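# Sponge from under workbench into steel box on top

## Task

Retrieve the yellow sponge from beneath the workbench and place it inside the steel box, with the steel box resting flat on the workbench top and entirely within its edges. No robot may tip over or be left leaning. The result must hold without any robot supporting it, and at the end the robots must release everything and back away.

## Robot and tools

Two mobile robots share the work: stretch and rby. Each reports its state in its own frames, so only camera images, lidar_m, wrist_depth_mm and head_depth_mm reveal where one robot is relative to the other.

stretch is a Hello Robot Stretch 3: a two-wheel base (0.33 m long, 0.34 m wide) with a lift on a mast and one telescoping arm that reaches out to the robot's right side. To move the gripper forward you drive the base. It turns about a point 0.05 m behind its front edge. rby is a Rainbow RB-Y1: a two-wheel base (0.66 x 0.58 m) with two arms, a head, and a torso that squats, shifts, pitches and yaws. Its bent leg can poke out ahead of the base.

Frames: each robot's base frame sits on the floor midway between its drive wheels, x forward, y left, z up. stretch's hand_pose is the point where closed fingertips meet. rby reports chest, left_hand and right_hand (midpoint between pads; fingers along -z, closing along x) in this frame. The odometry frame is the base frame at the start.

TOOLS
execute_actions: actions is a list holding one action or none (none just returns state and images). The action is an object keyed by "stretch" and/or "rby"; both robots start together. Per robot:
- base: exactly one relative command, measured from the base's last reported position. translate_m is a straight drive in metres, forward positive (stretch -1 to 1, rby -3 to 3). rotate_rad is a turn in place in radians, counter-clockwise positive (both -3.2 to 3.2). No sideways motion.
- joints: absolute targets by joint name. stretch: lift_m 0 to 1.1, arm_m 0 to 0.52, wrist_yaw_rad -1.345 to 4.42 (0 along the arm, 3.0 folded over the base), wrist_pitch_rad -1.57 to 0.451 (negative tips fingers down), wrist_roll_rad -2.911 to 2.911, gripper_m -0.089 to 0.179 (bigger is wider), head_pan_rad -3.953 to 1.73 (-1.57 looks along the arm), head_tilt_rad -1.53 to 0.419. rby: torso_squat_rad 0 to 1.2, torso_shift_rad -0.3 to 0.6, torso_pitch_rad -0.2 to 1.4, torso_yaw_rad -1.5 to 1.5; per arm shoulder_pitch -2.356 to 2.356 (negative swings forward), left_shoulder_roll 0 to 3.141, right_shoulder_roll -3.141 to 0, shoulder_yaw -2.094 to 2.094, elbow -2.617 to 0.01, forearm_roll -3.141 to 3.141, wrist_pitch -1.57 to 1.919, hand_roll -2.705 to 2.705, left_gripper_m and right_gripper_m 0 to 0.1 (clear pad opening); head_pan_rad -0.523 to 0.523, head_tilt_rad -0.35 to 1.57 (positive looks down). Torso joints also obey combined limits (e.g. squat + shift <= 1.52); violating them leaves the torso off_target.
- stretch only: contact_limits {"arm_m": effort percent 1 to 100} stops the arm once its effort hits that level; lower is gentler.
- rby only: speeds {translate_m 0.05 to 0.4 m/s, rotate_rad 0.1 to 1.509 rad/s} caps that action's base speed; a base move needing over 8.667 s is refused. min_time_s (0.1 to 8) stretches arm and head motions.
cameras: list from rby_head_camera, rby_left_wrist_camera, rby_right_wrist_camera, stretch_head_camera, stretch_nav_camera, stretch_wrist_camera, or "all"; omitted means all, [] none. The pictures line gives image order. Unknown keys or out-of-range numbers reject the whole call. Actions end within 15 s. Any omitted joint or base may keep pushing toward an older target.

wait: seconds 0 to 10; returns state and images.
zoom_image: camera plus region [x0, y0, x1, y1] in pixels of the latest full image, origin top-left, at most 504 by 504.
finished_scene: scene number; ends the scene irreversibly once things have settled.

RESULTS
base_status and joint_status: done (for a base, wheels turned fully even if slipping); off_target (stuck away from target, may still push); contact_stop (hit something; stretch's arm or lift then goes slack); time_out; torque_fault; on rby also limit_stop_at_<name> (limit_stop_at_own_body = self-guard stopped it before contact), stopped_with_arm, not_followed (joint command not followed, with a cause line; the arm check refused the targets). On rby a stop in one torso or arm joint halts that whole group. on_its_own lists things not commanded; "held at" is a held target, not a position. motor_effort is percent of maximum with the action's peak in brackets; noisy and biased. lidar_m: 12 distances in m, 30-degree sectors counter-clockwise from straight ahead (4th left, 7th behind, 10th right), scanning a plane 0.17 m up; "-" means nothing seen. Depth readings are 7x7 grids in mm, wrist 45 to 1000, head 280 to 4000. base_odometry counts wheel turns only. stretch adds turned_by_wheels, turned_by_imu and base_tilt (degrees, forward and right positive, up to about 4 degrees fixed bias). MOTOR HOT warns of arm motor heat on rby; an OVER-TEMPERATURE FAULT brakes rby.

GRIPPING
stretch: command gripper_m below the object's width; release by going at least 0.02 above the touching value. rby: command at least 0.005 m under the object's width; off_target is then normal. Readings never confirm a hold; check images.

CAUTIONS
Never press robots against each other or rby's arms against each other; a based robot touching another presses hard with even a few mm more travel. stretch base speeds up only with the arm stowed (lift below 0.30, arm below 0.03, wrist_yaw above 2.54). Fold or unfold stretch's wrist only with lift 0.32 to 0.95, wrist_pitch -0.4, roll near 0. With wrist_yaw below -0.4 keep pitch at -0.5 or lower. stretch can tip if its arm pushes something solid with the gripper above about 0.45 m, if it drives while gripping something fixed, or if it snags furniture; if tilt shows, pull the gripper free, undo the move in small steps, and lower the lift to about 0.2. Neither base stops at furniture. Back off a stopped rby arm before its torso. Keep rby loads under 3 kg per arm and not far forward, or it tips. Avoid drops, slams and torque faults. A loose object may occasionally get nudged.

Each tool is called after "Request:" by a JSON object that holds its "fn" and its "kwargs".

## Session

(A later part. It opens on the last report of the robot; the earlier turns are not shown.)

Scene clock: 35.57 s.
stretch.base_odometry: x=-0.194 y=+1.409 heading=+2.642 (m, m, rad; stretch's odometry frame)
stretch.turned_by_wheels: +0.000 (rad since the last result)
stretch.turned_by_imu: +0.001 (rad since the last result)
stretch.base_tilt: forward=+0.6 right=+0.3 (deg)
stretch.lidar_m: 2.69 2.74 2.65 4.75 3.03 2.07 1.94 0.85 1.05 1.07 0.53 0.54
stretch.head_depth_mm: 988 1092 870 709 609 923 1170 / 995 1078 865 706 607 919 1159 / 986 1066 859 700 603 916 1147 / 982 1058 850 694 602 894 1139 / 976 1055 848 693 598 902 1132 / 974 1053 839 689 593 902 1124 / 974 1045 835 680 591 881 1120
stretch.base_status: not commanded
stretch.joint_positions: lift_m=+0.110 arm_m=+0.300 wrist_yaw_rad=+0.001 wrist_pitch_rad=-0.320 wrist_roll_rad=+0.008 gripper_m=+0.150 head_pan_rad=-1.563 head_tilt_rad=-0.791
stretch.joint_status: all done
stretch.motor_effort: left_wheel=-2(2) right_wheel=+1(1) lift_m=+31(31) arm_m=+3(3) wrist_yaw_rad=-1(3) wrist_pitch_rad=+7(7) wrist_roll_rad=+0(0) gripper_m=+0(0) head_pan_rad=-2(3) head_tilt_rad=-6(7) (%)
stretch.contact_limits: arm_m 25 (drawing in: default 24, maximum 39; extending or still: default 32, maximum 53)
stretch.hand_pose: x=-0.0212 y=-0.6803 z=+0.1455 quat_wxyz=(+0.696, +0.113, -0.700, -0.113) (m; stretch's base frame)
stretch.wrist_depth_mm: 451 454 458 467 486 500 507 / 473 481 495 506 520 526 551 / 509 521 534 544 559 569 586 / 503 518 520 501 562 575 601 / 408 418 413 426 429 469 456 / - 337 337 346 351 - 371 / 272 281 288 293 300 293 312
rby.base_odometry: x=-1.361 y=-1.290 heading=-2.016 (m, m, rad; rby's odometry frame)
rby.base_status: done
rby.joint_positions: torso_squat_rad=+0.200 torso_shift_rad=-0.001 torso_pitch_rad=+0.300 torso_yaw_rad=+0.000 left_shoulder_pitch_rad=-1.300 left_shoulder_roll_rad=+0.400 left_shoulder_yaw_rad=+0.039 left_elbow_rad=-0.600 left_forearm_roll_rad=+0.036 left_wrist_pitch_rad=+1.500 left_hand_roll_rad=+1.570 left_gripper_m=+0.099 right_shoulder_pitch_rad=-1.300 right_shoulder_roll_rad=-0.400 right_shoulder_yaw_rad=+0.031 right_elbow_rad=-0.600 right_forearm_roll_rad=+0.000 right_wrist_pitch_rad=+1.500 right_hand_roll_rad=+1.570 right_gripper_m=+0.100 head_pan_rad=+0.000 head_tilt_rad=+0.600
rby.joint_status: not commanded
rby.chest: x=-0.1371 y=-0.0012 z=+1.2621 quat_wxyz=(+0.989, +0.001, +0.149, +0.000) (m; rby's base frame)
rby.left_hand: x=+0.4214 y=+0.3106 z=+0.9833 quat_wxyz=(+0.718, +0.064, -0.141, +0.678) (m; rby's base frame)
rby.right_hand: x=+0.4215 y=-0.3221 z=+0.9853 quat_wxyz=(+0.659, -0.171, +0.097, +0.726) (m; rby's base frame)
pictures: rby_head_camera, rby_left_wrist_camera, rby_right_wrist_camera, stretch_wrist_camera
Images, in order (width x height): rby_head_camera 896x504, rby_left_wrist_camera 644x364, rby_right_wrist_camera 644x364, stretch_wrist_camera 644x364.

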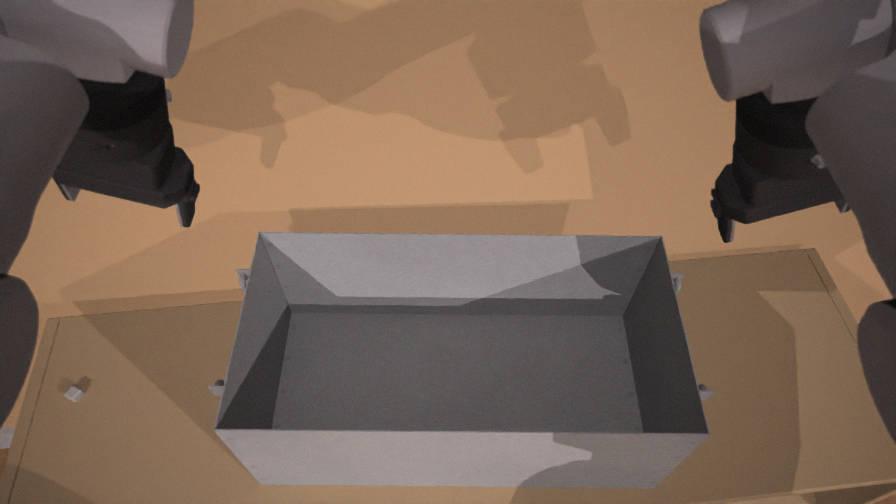

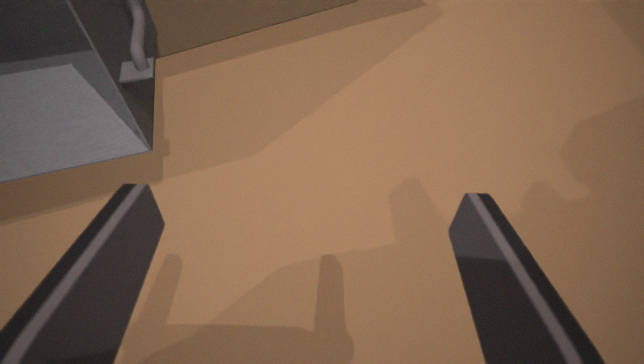

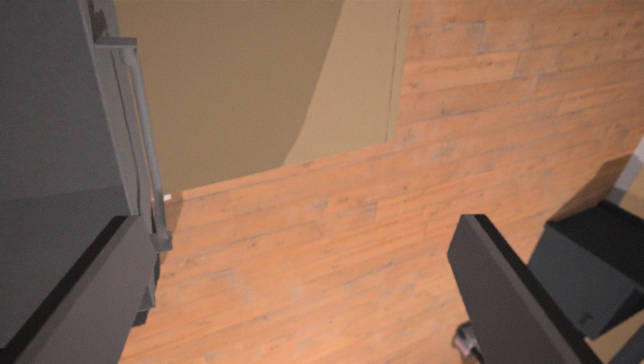

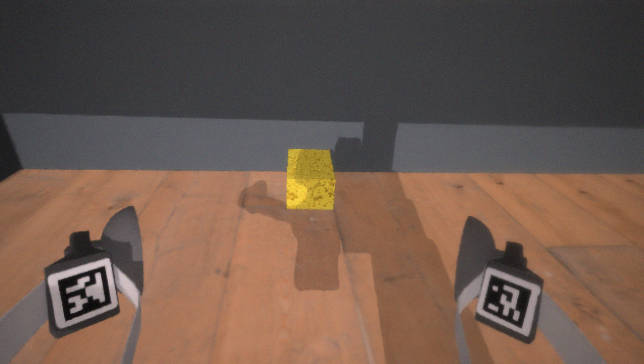

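Request:
{"fn": "execute_actions", "kwargs": {"actions": [{"stretch":{"base":{"rotate_rad":-0.5},"joints":{"arm_m":0.0}},"rby":{"joints":{"left_shoulder_roll_rad":0.27,"right_shoulder_roll_rad":-0.27}}}], "cameras": ["rby_left_wrist_camera","rby_right_wrist_camera"]}}

Request:
{"fn": "execute_actions", "kwargs": {"actions": [{"stretch":{"base":{"translate_m":0.19}}}], "cameras": []}}

Request:
{"fn": "execute_actions", "kwargs": {"actions": [{"stretch":{"base":{"rotate_rad":0.5}}}], "cameras": []}}

Request:
{"fn": "execute_actions", "kwargs": {"actions": [{"stretch":{"base":{"translate_m":-0.167},"joints":{"arm_m":0.4},"contact_limits":{"arm_m":25}}}], "cameras": ["stretch_wrist_camera","stretch_head_camera"]}}

Scene clock: 40.37 s.
stretch.base_odometry: x=-0.194 y=+1.409 heading=+2.143 (m, m, rad; stretch's odometry frame)
stretch.turned_by_wheels: -0.500 (rad since the last result)
stretch.turned_by_imu: -0.493 (rad since the last result)
stretch.base_tilt: forward=+0.6 right=+0.4 (deg)
stretch.lidar_m: 0.56 2.69 2.76 2.65 4.76 2.94 2.04 1.94 0.85 1.12 1.07 0.53
stretch.head_depth_mm: 1389 1562 870 771 1257 1327 1176 / 1297 1115 863 725 1076 1319 1163 / 1229 1111 858 699 998 1290 1163 / 1148 1096 849 695 952 1215 1164 / 1085 1083 845 690 625 923 1126 / 1039 1081 839 687 592 883 1115 / 983 1042 831 681 578 845 1093
stretch.base_status: done
stretch.joint_positions: lift_m=+0.110 arm_m=+0.000 wrist_yaw_rad=+0.001 wrist_pitch_rad=-0.320 wrist_roll_rad=+0.008 gripper_m=+0.150 head_pan_rad=-1.563 head_tilt_rad=-0.791
stretch.joint_status: all done
stretch.motor_effort: left_wheel=+2(7) right_wheel=-3(6) lift_m=+31(31) arm_m=-3(4) wrist_yaw_rad=-1(2) wrist_pitch_rad=+7(7) wrist_roll_rad=+0(0) gripper_m=-1(0) head_pan_rad=-2(2) head_tilt_rad=-6(6) (%)
stretch.hand_pose: x=-0.0213 y=-0.3809 z=+0.1455 quat_wxyz=(+0.696, +0.113, -0.700, -0.113) (m; stretch's base frame)
stretch.wrist_depth_mm: 628 713 824 922 780 605 497 / 675 758 868 973 797 628 520 / 633 699 744 812 758 655 587 / 503 508 536 551 576 502 572 / 401 418 412 361 388 451 454 / - 325 279 319 354 - 368 / 220 238 275 292 300 297 316
rby.base_odometry: x=-1.361 y=-1.290 heading=-2.016 (m, m, rad; rby's odometry frame)
rby.base_status: not commanded
rby.joint_positions: torso_squat_rad=+0.200 torso_shift_rad=-0.001 torso_pitch_rad=+0.300 torso_yaw_rad=+0.000 left_shoulder_pitch_rad=-1.300 left_shoulder_roll_rad=+0.270 left_shoulder_yaw_rad=+0.039 left_elbow_rad=-0.600 left_forearm_roll_rad=+0.036 left_wrist_pitch_rad=+1.500 left_hand_roll_rad=+1.570 left_gripper_m=+0.099 right_shoulder_pitch_rad=-1.300 right_shoulder_roll_rad=-0.270 right_shoulder_yaw_rad=+0.031 right_elbow_rad=-0.600 right_forearm_roll_rad=+0.000 right_wrist_pitch_rad=+1.500 right_hand_roll_rad=+1.570 right_gripper_m=+0.100 head_pan_rad=+0.000 head_tilt_rad=+0.600
rby.joint_status: all done
rby.chest: x=-0.1371 y=-0.0012 z=+1.2621 quat_wxyz=(+0.989, +0.001, +0.149, +0.000) (m; rby's base frame)
rby.left_hand: x=+0.4108 y=+0.2311 z=+0.9569 quat_wxyz=(+0.757, +0.047, -0.106, +0.644) (m; rby's base frame)
rby.right_hand: x=+0.4121 y=-0.2427 z=+0.9584 quat_wxyz=(+0.624, -0.137, +0.077, +0.765) (m; rby's base frame)
pictures: rby_left_wrist_camera, rby_right_wrist_camera
Images, in order (width x height): rby_left_wrist_camera 644x364, rby_right_wrist_camera 644x364.

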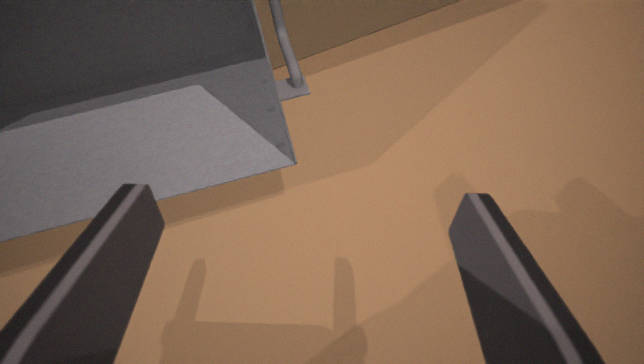

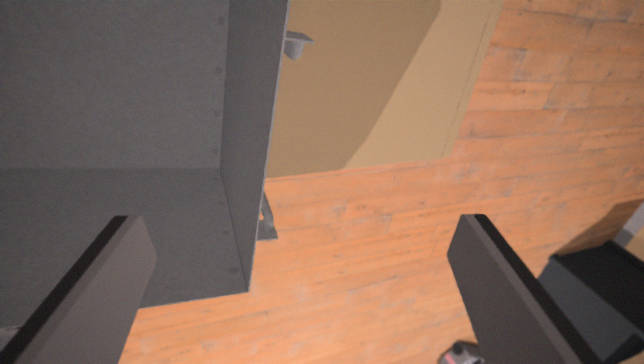

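Scene clock: 43.30 s.
stretch.base_odometry: x=-0.297 y=+1.569 heading=+2.143 (m, m, rad; stretch's odometry frame)
stretch.turned_by_wheels: +0.000 (rad since the last result)
stretch.turned_by_imu: +0.001 (rad since the last result)
stretch.base_tilt: forward=+0.6 right=+0.3 (deg)
stretch.lidar_m: 0.42 2.53 2.60 2.65 4.89 3.17 2.22 2.11 0.96 1.02 0.85 0.36
stretch.head_depth_mm: 1261 1125 870 707 978 1312 1166 / 1180 1120 863 702 621 1251 1170 / 1111 1114 859 698 591 918 1138 / 1045 1091 851 693 588 847 1133 / 986 1051 841 691 584 537 1070 / 938 1014 837 687 582 513 795 / 894 986 832 681 578 500 745
stretch.base_status: done
stretch.joint_positions: lift_m=+0.110 arm_m=+0.000 wrist_yaw_rad=+0.001 wrist_pitch_rad=-0.320 wrist_roll_rad=+0.008 gripper_m=+0.150 head_pan_rad=-1.563 head_tilt_rad=-0.791
stretch.joint_status: not commanded
stretch.motor_effort: left_wheel=+2(6) right_wheel=-3(4) lift_m=+31(31) arm_m=-4(3) wrist_yaw_rad=-1(1) wrist_pitch_rad=+7(7) wrist_roll_rad=+0(0) gripper_m=+1(1) head_pan_rad=-2(3) head_tilt_rad=-6(6) (%)
stretch.hand_pose: x=-0.0213 y=-0.3809 z=+0.1455 quat_wxyz=(+0.696, +0.113, -0.700, -0.113) (m; stretch's base frame)
stretch.wrist_depth_mm: 567 617 715 846 919 753 620 / 592 665 762 871 993 779 645 / 610 642 750 763 798 766 671 / 504 518 538 553 564 585 586 / 411 417 415 423 440 452 408 / - 336 335 346 338 - 370 / 273 285 292 246 250 295 312
rby.base_odometry: x=-1.361 y=-1.290 heading=-2.016 (m, m, rad; rby's odometry frame)
rby.base_status: not commanded
rby.joint_positions: torso_squat_rad=+0.200 torso_shift_rad=-0.001 torso_pitch_rad=+0.300 torso_yaw_rad=+0.000 left_shoulder_pitch_rad=-1.300 left_shoulder_roll_rad=+0.270 left_shoulder_yaw_rad=+0.039 left_elbow_rad=-0.600 left_forearm_roll_rad=+0.036 left_wrist_pitch_rad=+1.500 left_hand_roll_rad=+1.570 left_gripper_m=+0.099 right_shoulder_pitch_rad=-1.300 right_shoulder_roll_rad=-0.270 right_shoulder_yaw_rad=+0.031 right_elbow_rad=-0.600 right_forearm_roll_rad=+0.000 right_wrist_pitch_rad=+1.500 right_hand_roll_rad=+1.570 right_gripper_m=+0.100 head_pan_rad=+0.000 head_tilt_rad=+0.600
rby.joint_status: not commanded
rby.chest: x=-0.1371 y=-0.0012 z=+1.2621 quat_wxyz=(+0.989, +0.001, +0.149, +0.000) (m; rby's base frame)
rby.left_hand: x=+0.4108 y=+0.2311 z=+0.9569 quat_wxyz=(+0.757, +0.047, -0.106, +0.644) (m; rby's base frame)
rby.right_hand: x=+0.4121 y=-0.2427 z=+0.9584 quat_wxyz=(+0.624, -0.137, +0.077, +0.765) (m; rby's base frame)
pictures: none
No camera images: the call's "cameras" was empty. Leave "cameras" out to get every camera's image.

Scene clock: 45.03 s.
stretch.base_odometry: x=-0.297 y=+1.569 heading=+2.643 (m, m, rad; stretch's odometry frame)
stretch.turned_by_wheels: +0.500 (rad since the last result)
stretch.turned_by_imu: +0.494 (rad since the last result)
stretch.base_tilt: forward=+0.5 right=+0.4 (deg)
stretch.lidar_m: 0.83 2.58 2.65 4.86 3.30 2.24 2.11 0.95 1.04 0.96 0.36 0.41
stretch.head_depth_mm: 894 1004 874 708 596 536 1086 / 900 1006 868 705 593 534 1079 / 896 996 857 699 591 531 1073 / 892 998 850 696 589 530 1073 / 889 992 846 692 584 526 1051 / 885 988 842 685 580 522 1013 / 878 978 831 683 578 518 878
stretch.base_status: done
stretch.joint_positions: lift_m=+0.110 arm_m=+0.000 wrist_yaw_rad=+0.001 wrist_pitch_rad=-0.320 wrist_roll_rad=+0.008 gripper_m=+0.150 head_pan_rad=-1.563 head_tilt_rad=-0.791
stretch.joint_status: not commanded
stretch.motor_effort: left_wheel=-2(5) right_wheel=+2(5) lift_m=+31(31) arm_m=-3(4) wrist_yaw_rad=-2(1) wrist_pitch_rad=+7(7) wrist_roll_rad=+0(0) gripper_m=+0(0) head_pan_rad=-3(3) head_tilt_rad=-6(6) (%)
stretch.hand_pose: x=-0.0213 y=-0.3809 z=+0.1455 quat_wxyz=(+0.696, +0.113, -0.700, -0.113) (m; stretch's base frame)
stretch.wrist_depth_mm: 327 508 646 651 665 680 694 / 328 505 688 688 717 727 755 / 324 518 703 741 713 776 795 / 326 473 536 554 567 582 606 / 320 407 408 423 437 471 466 / - 336 341 349 355 - 372 / 273 285 291 296 300 298 315
rby.base_odometry: x=-1.361 y=-1.290 heading=-2.016 (m, m, rad; rby's odometry frame)
rby.base_status: not commanded
rby.joint_positions: torso_squat_rad=+0.200 torso_shift_rad=-0.001 torso_pitch_rad=+0.300 torso_yaw_rad=+0.000 left_shoulder_pitch_rad=-1.300 left_shoulder_roll_rad=+0.270 left_shoulder_yaw_rad=+0.039 left_elbow_rad=-0.600 left_forearm_roll_rad=+0.036 left_wrist_pitch_rad=+1.500 left_hand_roll_rad=+1.570 left_gripper_m=+0.099 right_shoulder_pitch_rad=-1.300 right_shoulder_roll_rad=-0.270 right_shoulder_yaw_rad=+0.031 right_elbow_rad=-0.600 right_forearm_roll_rad=+0.000 right_wrist_pitch_rad=+1.500 right_hand_roll_rad=+1.570 right_gripper_m=+0.100 head_pan_rad=+0.000 head_tilt_rad=+0.600
rby.joint_status: not commanded
rby.chest: x=-0.1371 y=-0.0012 z=+1.2621 quat_wxyz=(+0.989, +0.001, +0.149, +0.000) (m; rby's base frame)
rby.left_hand: x=+0.4108 y=+0.2311 z=+0.9569 quat_wxyz=(+0.757, +0.047, -0.106, +0.644) (m; rby's base frame)
rby.right_hand: x=+0.4121 y=-0.2427 z=+0.9584 quat_wxyz=(+0.624, -0.137, +0.077, +0.765) (m; rby's base frame)
pictures: none
No camera images: the call's "cameras" was empty. Leave "cameras" out to get every camera's image.

Scene clock: 49.17 s.
stretch.base_odometry: x=-0.151 y=+1.489 heading=+2.642 (m, m, rad; stretch's odometry frame)
stretch.turned_by_wheels: +0.000 (rad since the last result)
stretch.turned_by_imu: +0.000 (rad since the last result)
stretch.base_tilt: forward=+0.7 right=+0.4 (deg)
stretch.lidar_m: 0.97 2.75 2.73 4.85 3.04 2.07 1.95 0.81 1.04 0.98 0.53 0.47
stretch.head_depth_mm: 907 1022 877 709 595 548 1109 / 907 1019 862 703 595 545 1108 / 909 1013 855 695 591 543 1082 / 900 1012 848 693 587 539 1087 / 901 1000 845 690 585 534 1061 / 897 999 840 685 580 529 1070 / 892 992 833 681 578 525 1063
stretch.base_status: done
stretch.joint_positions: lift_m=+0.110 arm_m=+0.400 wrist_yaw_rad=+0.001 wrist_pitch_rad=-0.320 wrist_roll_rad=+0.008 gripper_m=+0.150 head_pan_rad=-1.563 head_tilt_rad=-0.791
stretch.joint_status: all done
stretch.motor_effort: left_wheel=-2(7) right_wheel=+2(3) lift_m=+31(31) arm_m=+3(3) wrist_yaw_rad=-2(1) wrist_pitch_rad=+7(7) wrist_roll_rad=+0(0) gripper_m=+1(1) head_pan_rad=-2(3) head_tilt_rad=-6(6) (%)
stretch.contact_limits: arm_m 25 (drawing in: default 24, maximum 39; extending or still: default 32, maximum 53)
stretch.hand_pose: x=-0.0213 y=-0.7803 z=+0.1455 quat_wxyz=(+0.696, +0.113, -0.700, -0.113) (m; stretch's base frame)
stretch.wrist_depth_mm: 282 289 298 302 307 316 322 / 299 306 315 322 330 338 347 / 318 329 332 346 355 369 375 / 341 350 366 371 379 398 409 / 365 371 389 362 415 427 430 / - 334 336 296 357 - 367 / 271 286 291 293 297 296 310
rby.base_odometry: x=-1.361 y=-1.290 heading=-2.016 (m, m, rad; rby's odometry frame)
rby.base_status: not commanded
rby.joint_positions: torso_squat_rad=+0.200 torso_shift_rad=-0.001 torso_pitch_rad=+0.300 torso_yaw_rad=+0.000 left_shoulder_pitch_rad=-1.300 left_shoulder_roll_rad=+0.270 left_shoulder_yaw_rad=+0.039 left_elbow_rad=-0.600 left_forearm_roll_rad=+0.036 left_wrist_pitch_rad=+1.500 left_hand_roll_rad=+1.570 left_gripper_m=+0.099 right_shoulder_pitch_rad=-1.300 right_shoulder_roll_rad=-0.270 right_shoulder_yaw_rad=+0.031 right_elbow_rad=-0.600 right_forearm_roll_rad=+0.000 right_wrist_pitch_rad=+1.500 right_hand_roll_rad=+1.570 right_gripper_m=+0.100 head_pan_rad=+0.000 head_tilt_rad=+0.600
rby.joint_status: not commanded
rby.chest: x=-0.1371 y=-0.0012 z=+1.2621 quat_wxyz=(+0.989, +0.001, +0.149, +0.000) (m; rby's base frame)
rby.left_hand: x=+0.4108 y=+0.2311 z=+0.9569 quat_wxyz=(+0.757, +0.047, -0.106, +0.644) (m; rby's base frame)
rby.right_hand: x=+0.4121 y=-0.2427 z=+0.9584 quat_wxyz=(+0.624, -0.137, +0.077, +0.765) (m; rby's base frame)
pictures: stretch_head_camera (sideways: a quarter turn clockwise sets it upright), stretch_wrist_camera
Images, in order (width x height): stretch_head_camera 896x504, stretch_wrist_camera 644x364.

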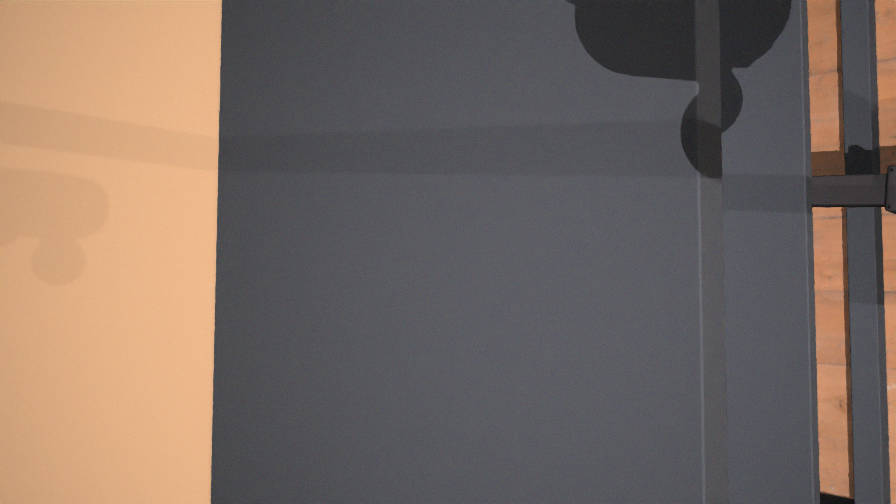

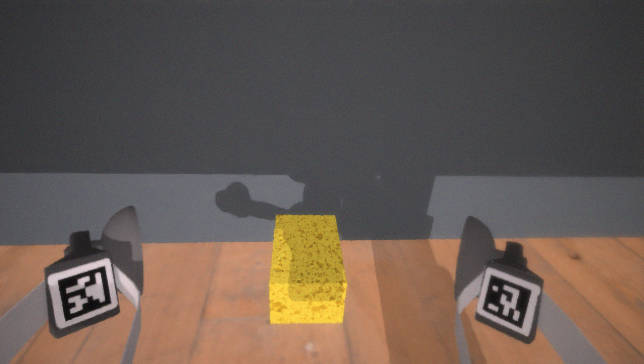

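Request:
{"fn": "execute_actions", "kwargs": {"actions": [{"stretch":{"joints":{"lift_m":0.06,"wrist_pitch_rad":-0.6,"arm_m":0.5},"contact_limits":{"arm_m":25}},"rby":{"joints":{"torso_pitch_rad":0.4,"left_wrist_pitch_rad":1.5,"right_wrist_pitch_rad":1.5,"head_tilt_rad":0.7}}}], "cameras": ["rby_head_camera","rby_left_wrist_camera","rby_right_wrist_camera","stretch_wrist_camera"]}}

Scene clock: 52.63 s.
stretch.base_odometry: x=-0.151 y=+1.489 heading=+2.642 (m, m, rad; stretch's odometry frame)
stretch.turned_by_wheels: +0.000 (rad since the last result)
stretch.turned_by_imu: +0.001 (rad since the last result)
stretch.base_tilt: forward=+0.5 right=+0.5 (deg)
stretch.lidar_m: 0.97 2.75 2.73 4.83 3.04 2.06 1.94 0.80 1.04 0.98 0.53 0.47
stretch.head_depth_mm: 911 1025 868 710 596 547 1102 / 911 1013 864 706 591 546 1102 / 906 1013 862 699 592 541 1079 / 902 1003 852 692 588 535 1084 / 899 1004 847 694 584 533 1070 / 894 993 843 687 582 529 1066 / 893 988 832 682 579 524 1055
stretch.base_status: not commanded
stretch.joint_positions: lift_m=+0.060 arm_m=+0.500 wrist_yaw_rad=+0.001 wrist_pitch_rad=-0.611 wrist_roll_rad=+0.008 gripper_m=+0.150 head_pan_rad=-1.563 head_tilt_rad=-0.791
stretch.joint_status: all done
stretch.motor_effort: left_wheel=-2(2) right_wheel=+2(1) lift_m=+31(31) arm_m=+3(5) wrist_yaw_rad=+0(1) wrist_pitch_rad=+4(7) wrist_roll_rad=+0(0) gripper_m=+0(1) head_pan_rad=-3(3) head_tilt_rad=-6(6) (%)
stretch.contact_limits: arm_m 25 (drawing in: default 24, maximum 39; extending or still: default 32, maximum 53)
stretch.hand_pose: x=-0.0214 y=-0.8407 z=+0.0323 quat_wxyz=(+0.672, +0.212, -0.676, -0.214) (m; stretch's base frame)
stretch.wrist_depth_mm: 215 218 221 226 231 236 243 / 237 240 244 247 258 263 270 / 259 265 265 212 281 290 303 / 230 238 233 179 252 259 264 / 207 208 204 190 219 228 229 / - 182 186 188 192 - 199 / 158 163 165 168 172 171 178
rby.base_odometry: x=-1.361 y=-1.290 heading=-2.016 (m, m, rad; rby's odometry frame)
rby.base_status: not commanded
rby.joint_positions: torso_squat_rad=+0.200 torso_shift_rad=-0.001 torso_pitch_rad=+0.400 torso_yaw_rad=+0.000 left_shoulder_pitch_rad=-1.300 left_shoulder_roll_rad=+0.270 left_shoulder_yaw_rad=+0.039 left_elbow_rad=-0.600 left_forearm_roll_rad=+0.036 left_wrist_pitch_rad=+1.500 left_hand_roll_rad=+1.570 left_gripper_m=+0.099 right_shoulder_pitch_rad=-1.300 right_shoulder_roll_rad=-0.270 right_shoulder_yaw_rad=+0.031 right_elbow_rad=-0.600 right_forearm_roll_rad=+0.000 right_wrist_pitch_rad=+1.500 right_hand_roll_rad=+1.570 right_gripper_m=+0.100 head_pan_rad=+0.000 head_tilt_rad=+0.700
rby.joint_status: all done
rby.chest: x=-0.1080 y=-0.0012 z=+1.2515 quat_wxyz=(+0.980, +0.001, +0.199, +0.000) (m; rby's base frame)
rby.left_hand: x=+0.4066 y=+0.2312 z=+0.8930 quat_wxyz=(+0.761, +0.079, -0.068, +0.641) (m; rby's base frame)
rby.right_hand: x=+0.4081 y=-0.2426 z=+0.8944 quat_wxyz=(+0.619, -0.099, +0.109, +0.771) (m; rby's base frame)
pictures: rby_head_camera, rby_left_wrist_camera, rby_right_wrist_camera, stretch_wrist_camera
Images, in order (width x height): rby_head_camera 896x504, rby_left_wrist_camera 644x364, rby_right_wrist_camera 644x364, stretch_wrist_camera 644x364.

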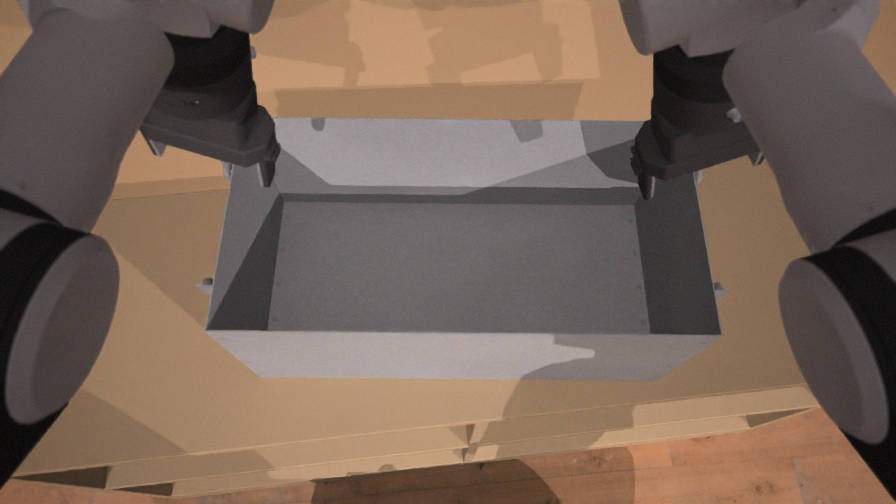

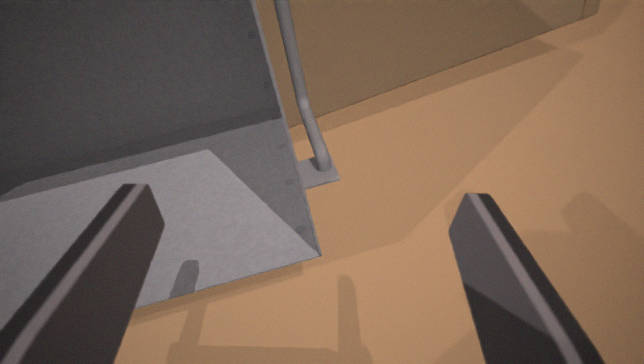

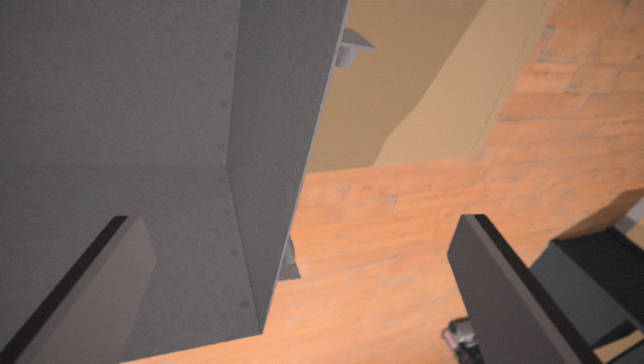

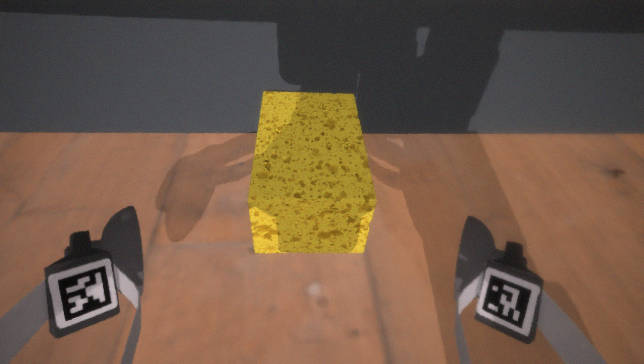

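Request:
{"fn": "execute_actions", "kwargs": {"actions": [{"stretch":{"joints":{"lift_m":0.03,"wrist_pitch_rad":-0.42,"arm_m":0.52},"contact_limits":{"arm_m":25}},"rby":{"base":{"translate_m":-0.09}}}], "cameras": ["stretch_wrist_camera"]}}

Request:
{"fn": "execute_actions", "kwargs": {"actions": [{"stretch":{"joints":{"gripper_m":0.04}},"rby":{"joints":{"left_shoulder_pitch_rad":-1.17,"right_shoulder_pitch_rad":-1.17,"left_wrist_pitch_rad":1.4,"right_wrist_pitch_rad":1.4,"torso_pitch_rad":0.45}}}], "cameras": ["rby_head_camera","rby_left_wrist_camera","rby_right_wrist_camera","stretch_wrist_camera"]}}

Scene clock: 55.10 s.
stretch.base_odometry: x=-0.151 y=+1.489 heading=+2.642 (m, m, rad; stretch's odometry frame)
stretch.turned_by_wheels: +0.000 (rad since the last result)
stretch.turned_by_imu: +0.000 (rad since the last result)
stretch.base_tilt: forward=+0.6 right=+0.3 (deg)
stretch.lidar_m: 0.97 2.75 2.68 4.83 3.02 2.06 1.95 0.81 1.04 0.98 0.53 0.47
stretch.head_depth_mm: 907 1021 871 706 598 547 1112 / 913 1015 862 701 592 544 1094 / 903 1010 855 698 592 541 1085 / 902 1013 851 695 586 538 1096 / 898 1002 846 689 582 535 1072 / 893 997 840 686 580 530 1065 / 895 987 832 682 580 524 1064
stretch.base_status: not commanded
stretch.joint_positions: lift_m=+0.030 arm_m=+0.519 wrist_yaw_rad=+0.001 wrist_pitch_rad=-0.440 wrist_roll_rad=+0.008 gripper_m=+0.150 head_pan_rad=-1.563 head_tilt_rad=-0.791
stretch.joint_status: all done
stretch.motor_effort: left_wheel=-2(2) right_wheel=+2(2) lift_m=+31(31) arm_m=+3(3) wrist_yaw_rad=-1(1) wrist_pitch_rad=+7(8) wrist_roll_rad=+0(0) gripper_m=+1(0) head_pan_rad=-3(2) head_tilt_rad=-7(6) (%)
stretch.contact_limits: arm_m 25 (drawing in: default 24, maximum 39; extending or still: default 32, maximum 53)
stretch.hand_pose: x=-0.0214 y=-0.8860 z=+0.0380 quat_wxyz=(+0.688, +0.154, -0.692, -0.155) (m; stretch's base frame)
stretch.wrist_depth_mm: 183 187 192 195 199 202 207 / 199 201 207 210 216 223 226 / 215 219 226 232 237 243 251 / 238 242 243 201 262 269 279 / 224 225 216 164 237 252 248 / - 189 182 147 199 - 210 / 160 165 163 162 172 172 182
rby.base_odometry: x=-1.323 y=-1.209 heading=-2.014 (m, m, rad; rby's odometry frame)
rby.base_status: done
rby.joint_positions: torso_squat_rad=+0.200 torso_shift_rad=-0.001 torso_pitch_rad=+0.400 torso_yaw_rad=+0.000 left_shoulder_pitch_rad=-1.300 left_shoulder_roll_rad=+0.270 left_shoulder_yaw_rad=+0.039 left_elbow_rad=-0.600 left_forearm_roll_rad=+0.036 left_wrist_pitch_rad=+1.500 left_hand_roll_rad=+1.570 left_gripper_m=+0.099 right_shoulder_pitch_rad=-1.300 right_shoulder_roll_rad=-0.270 right_shoulder_yaw_rad=+0.031 right_elbow_rad=-0.600 right_forearm_roll_rad=+0.000 right_wrist_pitch_rad=+1.500 right_hand_roll_rad=+1.570 right_gripper_m=+0.100 head_pan_rad=+0.000 head_tilt_rad=+0.700
rby.joint_status: not commanded
rby.chest: x=-0.1082 y=-0.0012 z=+1.2516 quat_wxyz=(+0.980, +0.001, +0.199, +0.000) (m; rby's base frame)
rby.left_hand: x=+0.4065 y=+0.2312 z=+0.8932 quat_wxyz=(+0.761, +0.079, -0.068, +0.641) (m; rby's base frame)
rby.right_hand: x=+0.4080 y=-0.2426 z=+0.8946 quat_wxyz=(+0.619, -0.099, +0.109, +0.771) (m; rby's base frame)
pictures: stretch_wrist_camera
Images, in order (width x height): stretch_wrist_camera 644x364.

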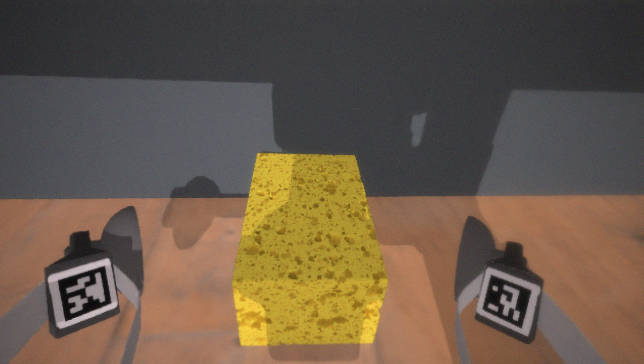

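Scene clock: 56.70 s.
stretch.base_odometry: x=-0.151 y=+1.489 heading=+2.642 (m, m, rad; stretch's odometry frame)
stretch.turned_by_wheels: +0.000 (rad since the last result)
stretch.turned_by_imu: +0.000 (rad since the last result)
stretch.base_tilt: forward=+0.6 right=+0.4 (deg)
stretch.lidar_m: 0.97 2.74 2.69 4.85 3.04 2.06 1.94 0.80 1.04 0.98 0.53 0.47
stretch.head_depth_mm: 911 1024 874 709 597 546 1108 / 908 1014 864 705 592 545 1101 / 909 1013 853 702 592 542 1083 / 904 1012 848 696 587 538 1094 / 900 1001 842 691 583 533 1067 / 895 998 838 688 580 527 1063 / 895 985 833 684 577 523 1059
stretch.base_status: not commanded
stretch.joint_positions: lift_m=+0.030 arm_m=+0.519 wrist_yaw_rad=+0.001 wrist_pitch_rad=-0.440 wrist_roll_rad=+0.008 gripper_m=+0.041 head_pan_rad=-1.563 head_tilt_rad=-0.791
stretch.joint_status: all done
stretch.motor_effort: left_wheel=-2(2) right_wheel=+2(2) lift_m=+30(31) arm_m=+4(4) wrist_yaw_rad=+0(2) wrist_pitch_rad=+7(7) wrist_roll_rad=+0(0) gripper_m=-12(96) head_pan_rad=-2(2) head_tilt_rad=-6(6) (%)
stretch.hand_pose: x=-0.0214 y=-0.8860 z=+0.0380 quat_wxyz=(+0.688, +0.154, -0.692, -0.155) (m; stretch's base frame)
stretch.wrist_depth_mm: 184 186 190 194 198 203 208 / 200 202 206 213 218 222 228 / 217 220 226 231 238 245 251 / 236 241 243 201 264 269 280 / 217 222 167 163 246 241 248 / 188 194 142 145 - 205 210 / 167 163 161 162 172 177 179
rby.base_odometry: x=-1.323 y=-1.209 heading=-2.014 (m, m, rad; rby's odometry frame)
rby.base_status: not commanded
rby.joint_positions: torso_squat_rad=+0.200 torso_shift_rad=-0.001 torso_pitch_rad=+0.450 torso_yaw_rad=+0.000 left_shoulder_pitch_rad=-1.170 left_shoulder_roll_rad=+0.270 left_shoulder_yaw_rad=+0.039 left_elbow_rad=-0.600 left_forearm_roll_rad=+0.036 left_wrist_pitch_rad=+1.400 left_hand_roll_rad=+1.570 left_gripper_m=+0.099 right_shoulder_pitch_rad=-1.171 right_shoulder_roll_rad=-0.270 right_shoulder_yaw_rad=+0.031 right_elbow_rad=-0.600 right_forearm_roll_rad=+0.000 right_wrist_pitch_rad=+1.400 right_hand_roll_rad=+1.570 right_gripper_m=+0.100 head_pan_rad=+0.000 head_tilt_rad=+0.700
rby.joint_status: all done
rby.chest: x=-0.0939 y=-0.0011 z=+1.2452 quat_wxyz=(+0.975, +0.001, +0.223, +0.000) (m; rby's base frame)
rby.left_hand: x=+0.3645 y=+0.2550 z=+0.8055 quat_wxyz=(+0.756, +0.104, -0.038, +0.645) (m; rby's base frame)
rby.right_hand: x=+0.3667 y=-0.2649 z=+0.8071 quat_wxyz=(+0.620, -0.068, +0.132, +0.771) (m; rby's base frame)
pictures: rby_head_camera, rby_left_wrist_camera, rby_right_wrist_camera, stretch_wrist_camera
Images, in order (width x height): rby_head_camera 896x504, rby_left_wrist_camera 644x364, rby_right_wrist_camera 644x364, stretch_wrist_camera 644x364.

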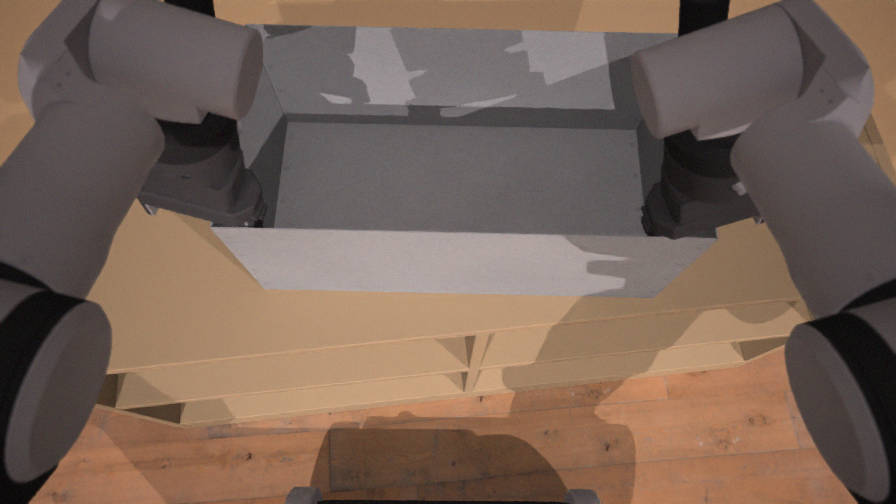

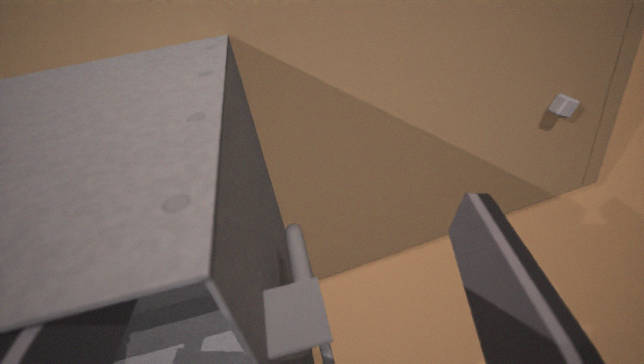

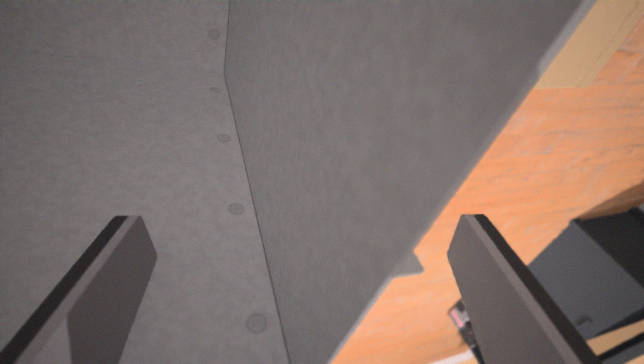

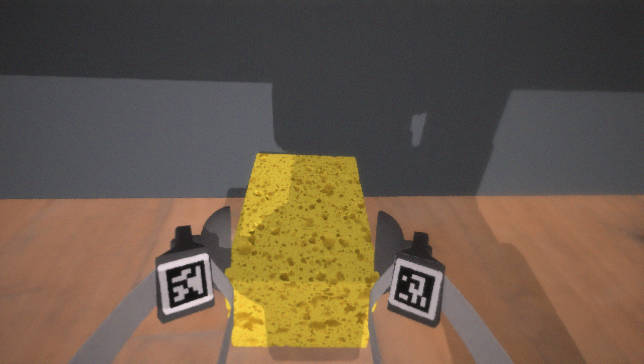

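Request:
{"fn": "execute_actions", "kwargs": {"actions": [{"stretch":{"joints":{"lift_m":0.09,"arm_m":0.0,"gripper_m":0.03}},"rby":{"base":{"translate_m":0.07},"speeds":{"translate_m":0.05},"joints":{"right_shoulder_roll_rad":-0.3}}}], "cameras": ["rby_head_camera","rby_left_wrist_camera","rby_right_wrist_camera","stretch_wrist_camera"]}}

Scene clock: 62.97 s.
stretch.base_odometry: x=-0.151 y=+1.489 heading=+2.642 (m, m, rad; stretch's odometry frame)
stretch.turned_by_wheels: +0.000 (rad since the last result)
stretch.turned_by_imu: +0.001 (rad since the last result)
stretch.base_tilt: forward=+0.8 right=+0.3 (deg)
stretch.lidar_m: 0.97 2.75 2.71 4.83 3.01 2.06 1.95 0.81 1.04 0.98 0.53 0.47
stretch.head_depth_mm: 914 1023 873 709 597 547 1098 / 905 1015 861 704 592 545 1101 / 905 1004 858 701 591 543 1097 / 903 1008 852 695 586 538 1076 / 905 1008 845 688 584 534 1073 / 901 994 839 687 580 530 1061 / 893 989 830 683 577 525 1064
stretch.base_status: not commanded
stretch.joint_positions: lift_m=+0.090 arm_m=+0.011 wrist_yaw_rad=-0.004 wrist_pitch_rad=-0.410 wrist_roll_rad=+0.010 gripper_m=+0.031 head_pan_rad=-1.563 head_tilt_rad=-0.791
stretch.joint_status: arm_m contact_stop (moved -0.509 of -0.519); the others done
stretch.on_its_own: arm_m is slack since a contact_stop, until your next command for it (your +0.000 is given up)
stretch.motor_effort: left_wheel=-2(2) right_wheel=+2(2) lift_m=+42(54) arm_m=-1(26) wrist_yaw_rad=+4(4) wrist_pitch_rad=-4(36) wrist_roll_rad=-1(1) gripper_m=-15(63) head_pan_rad=-2(2) head_tilt_rad=-6(7) (%)
stretch.hand_pose: x=-0.0225 y=-0.3810 z=+0.1044 quat_wxyz=(+0.689, +0.142, -0.696, -0.147) (m; stretch's base frame)
stretch.wrist_depth_mm: 588 625 651 650 671 693 711 / 566 673 690 699 735 735 764 / 499 509 528 555 561 587 615 / 387 395 384 199 431 441 453 / 319 326 166 164 360 350 363 / 269 278 142 143 - 294 298 / 234 231 229 160 246 255 258
rby.base_odometry: x=-1.353 y=-1.272 heading=-2.015 (m, m, rad; rby's odometry frame)
rby.base_status: done
rby.joint_positions: torso_squat_rad=+0.200 torso_shift_rad=-0.001 torso_pitch_rad=+0.450 torso_yaw_rad=+0.000 left_shoulder_pitch_rad=-1.170 left_shoulder_roll_rad=+0.270 left_shoulder_yaw_rad=+0.039 left_elbow_rad=-0.600 left_forearm_roll_rad=+0.036 left_wrist_pitch_rad=+1.400 left_hand_roll_rad=+1.570 left_gripper_m=+0.099 right_shoulder_pitch_rad=-1.170 right_shoulder_roll_rad=-0.300 right_shoulder_yaw_rad=+0.031 right_elbow_rad=-0.600 right_forearm_roll_rad=+0.000 right_wrist_pitch_rad=+1.400 right_hand_roll_rad=+1.570 right_gripper_m=+0.100 head_pan_rad=+0.000 head_tilt_rad=+0.700
rby.joint_status: all done
rby.chest: x=-0.0940 y=-0.0011 z=+1.2452 quat_wxyz=(+0.975, +0.001, +0.223, +0.000) (m; rby's base frame)
rby.left_hand: x=+0.3646 y=+0.2550 z=+0.8056 quat_wxyz=(+0.756, +0.104, -0.039, +0.645) (m; rby's base frame)
rby.right_hand: x=+0.3698 y=-0.2839 z=+0.8119 quat_wxyz=(+0.627, -0.076, +0.138, +0.763) (m; rby's base frame)
pictures: rby_head_camera, rby_left_wrist_camera, rby_right_wrist_camera, stretch_wrist_camera
ARM HIT: stretch's arm struck its own base hard.
Images, in order (width x height): rby_head_camera 896x504, rby_left_wrist_camera 644x364, rby_right_wrist_camera 644x364, stretch_wrist_camera 644x364.

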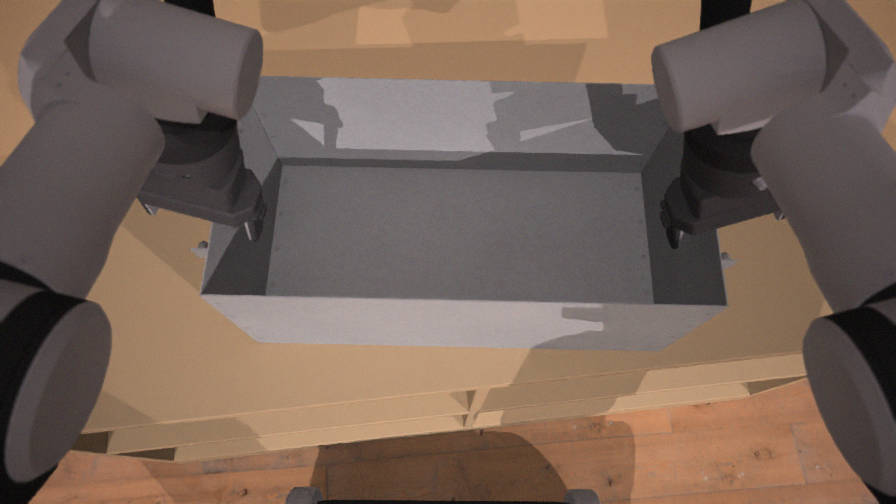

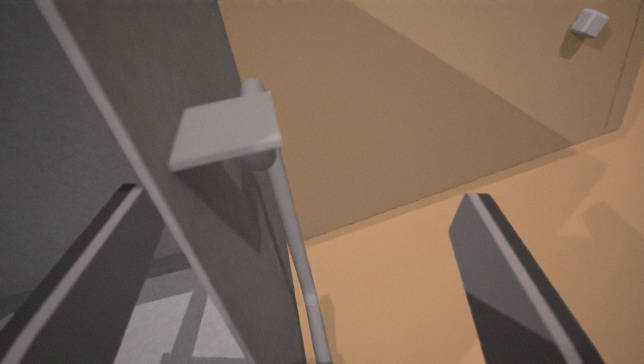

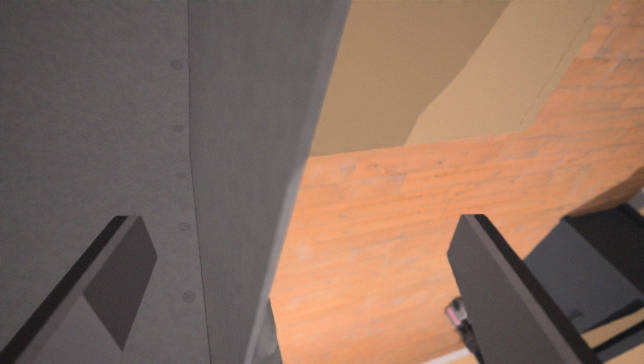

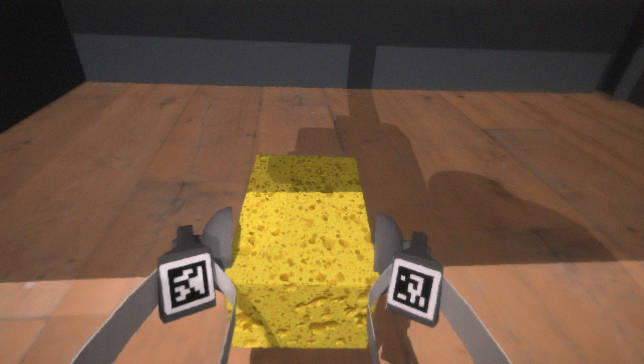

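Request:
{"fn": "execute_actions", "kwargs": {"actions": [{"stretch":{"base":{"rotate_rad":-1.1},"joints":{"arm_m":0.04}},"rby":{"joints":{"left_shoulder_pitch_rad":-1.1,"right_shoulder_pitch_rad":-1.1,"left_wrist_pitch_rad":1.35,"right_wrist_pitch_rad":1.35}}}], "cameras": []}}

Request:
{"fn": "execute_actions", "kwargs": {"actions": [{"stretch":{"base":{"translate_m":-0.4}},"rby":{"joints":{"left_gripper_m":0,"right_gripper_m":0}}}], "cameras": ["rby_head_camera","rby_left_wrist_camera","rby_right_wrist_camera","stretch_nav_camera"]}}

Scene clock: 74.50 s.
TORQUE FAULT: rby's left_elbow_rad and right_elbow_rad reached their load limits. rby stopped for 10 seconds, dropped its targets and accepts commands again. The stops added 7.5 s to the call and to motion_time.
stretch.base_odometry: x=-0.151 y=+1.489 heading=+1.543 (m, m, rad; stretch's odometry frame)
stretch.turned_by_wheels: -1.100 (rad since the last result)
stretch.turned_by_imu: -1.085 (rad since the last result)
stretch.base_tilt: forward=+0.5 right=+0.2 (deg)
stretch.lidar_m: 0.56 0.47 0.87 2.73 3.41 4.85 3.19 2.10 1.95 0.89 1.01 0.98
stretch.head_depth_mm: 1687 1885 2109 1843 1533 1332 1173 / 1755 1989 2155 1815 1537 1326 1158 / 1839 2074 2141 1798 1518 1310 1168 / 1919 2185 853 1124 1416 1315 1137 / 1826 2009 847 710 1031 1276 1153 / 1548 1645 841 685 620 898 1124 / 1354 1370 833 683 577 818 789
stretch.base_status: done
stretch.joint_positions: lift_m=+0.090 arm_m=+0.040 wrist_yaw_rad=-0.002 wrist_pitch_rad=-0.435 wrist_roll_rad=+0.010 gripper_m=+0.031 head_pan_rad=-1.563 head_tilt_rad=-0.791
stretch.joint_status: all done
stretch.motor_effort: left_wheel=+2(6) right_wheel=-3(6) lift_m=+42(42) arm_m=+3(3) wrist_yaw_rad=+1(4) wrist_pitch_rad=+5(5) wrist_roll_rad=-1(1) gripper_m=-16(15) head_pan_rad=-2(3) head_tilt_rad=-6(6) (%)
stretch.hand_pose: x=-0.0219 y=-0.4069 z=+0.0988 quat_wxyz=(+0.687, +0.151, -0.694, -0.154) (m; stretch's base frame)
stretch.wrist_depth_mm: 724 646 567 530 - - - / 633 633 613 545 760 795 795 / 457 471 411 505 531 544 576 / 368 302 344 200 403 418 425 / 239 274 166 163 341 341 346 / 227 263 142 143 - 283 291 / 226 229 223 160 243 248 250
rby.base_odometry: x=-1.353 y=-1.272 heading=-2.015 (m, m, rad; rby's odometry frame)
rby.base_status: not commanded
rby.joint_positions: torso_squat_rad=+0.200 torso_shift_rad=-0.002 torso_pitch_rad=+0.447 torso_yaw_rad=+0.000 left_shoulder_pitch_rad=-1.123 left_shoulder_roll_rad=+0.270 left_shoulder_yaw_rad=+0.039 left_elbow_rad=-0.605 left_forearm_roll_rad=+0.036 left_wrist_pitch_rad=+1.364 left_hand_roll_rad=+1.570 left_gripper_m=+0.099 right_shoulder_pitch_rad=-1.117 right_shoulder_roll_rad=-0.299 right_shoulder_yaw_rad=+0.031 right_elbow_rad=-0.605 right_forearm_roll_rad=+0.000 right_wrist_pitch_rad=+1.358 right_hand_roll_rad=+1.570 right_gripper_m=+0.100 head_pan_rad=+0.000 head_tilt_rad=+0.700
rby.joint_status: left_shoulder_pitch_rad torque_fault (moved +0.047 of +0.070); the others done
rby.chest: x=-0.0955 y=-0.0011 z=+1.2455 quat_wxyz=(+0.975, +0.001, +0.222, +0.000) (m; rby's base frame)
rby.left_hand: x=+0.3507 y=+0.2631 z=+0.7893 quat_wxyz=(+0.754, +0.105, -0.038, +0.648) (m; rby's base frame)
rby.right_hand: x=+0.3539 y=-0.2917 z=+0.7926 quat_wxyz=(+0.627, -0.074, +0.138, +0.763) (m; rby's base frame)
pictures: none
No camera images: the call's "cameras" was empty. Leave "cameras" out to get every camera's image.

not run: a stop came earlier in this reply.


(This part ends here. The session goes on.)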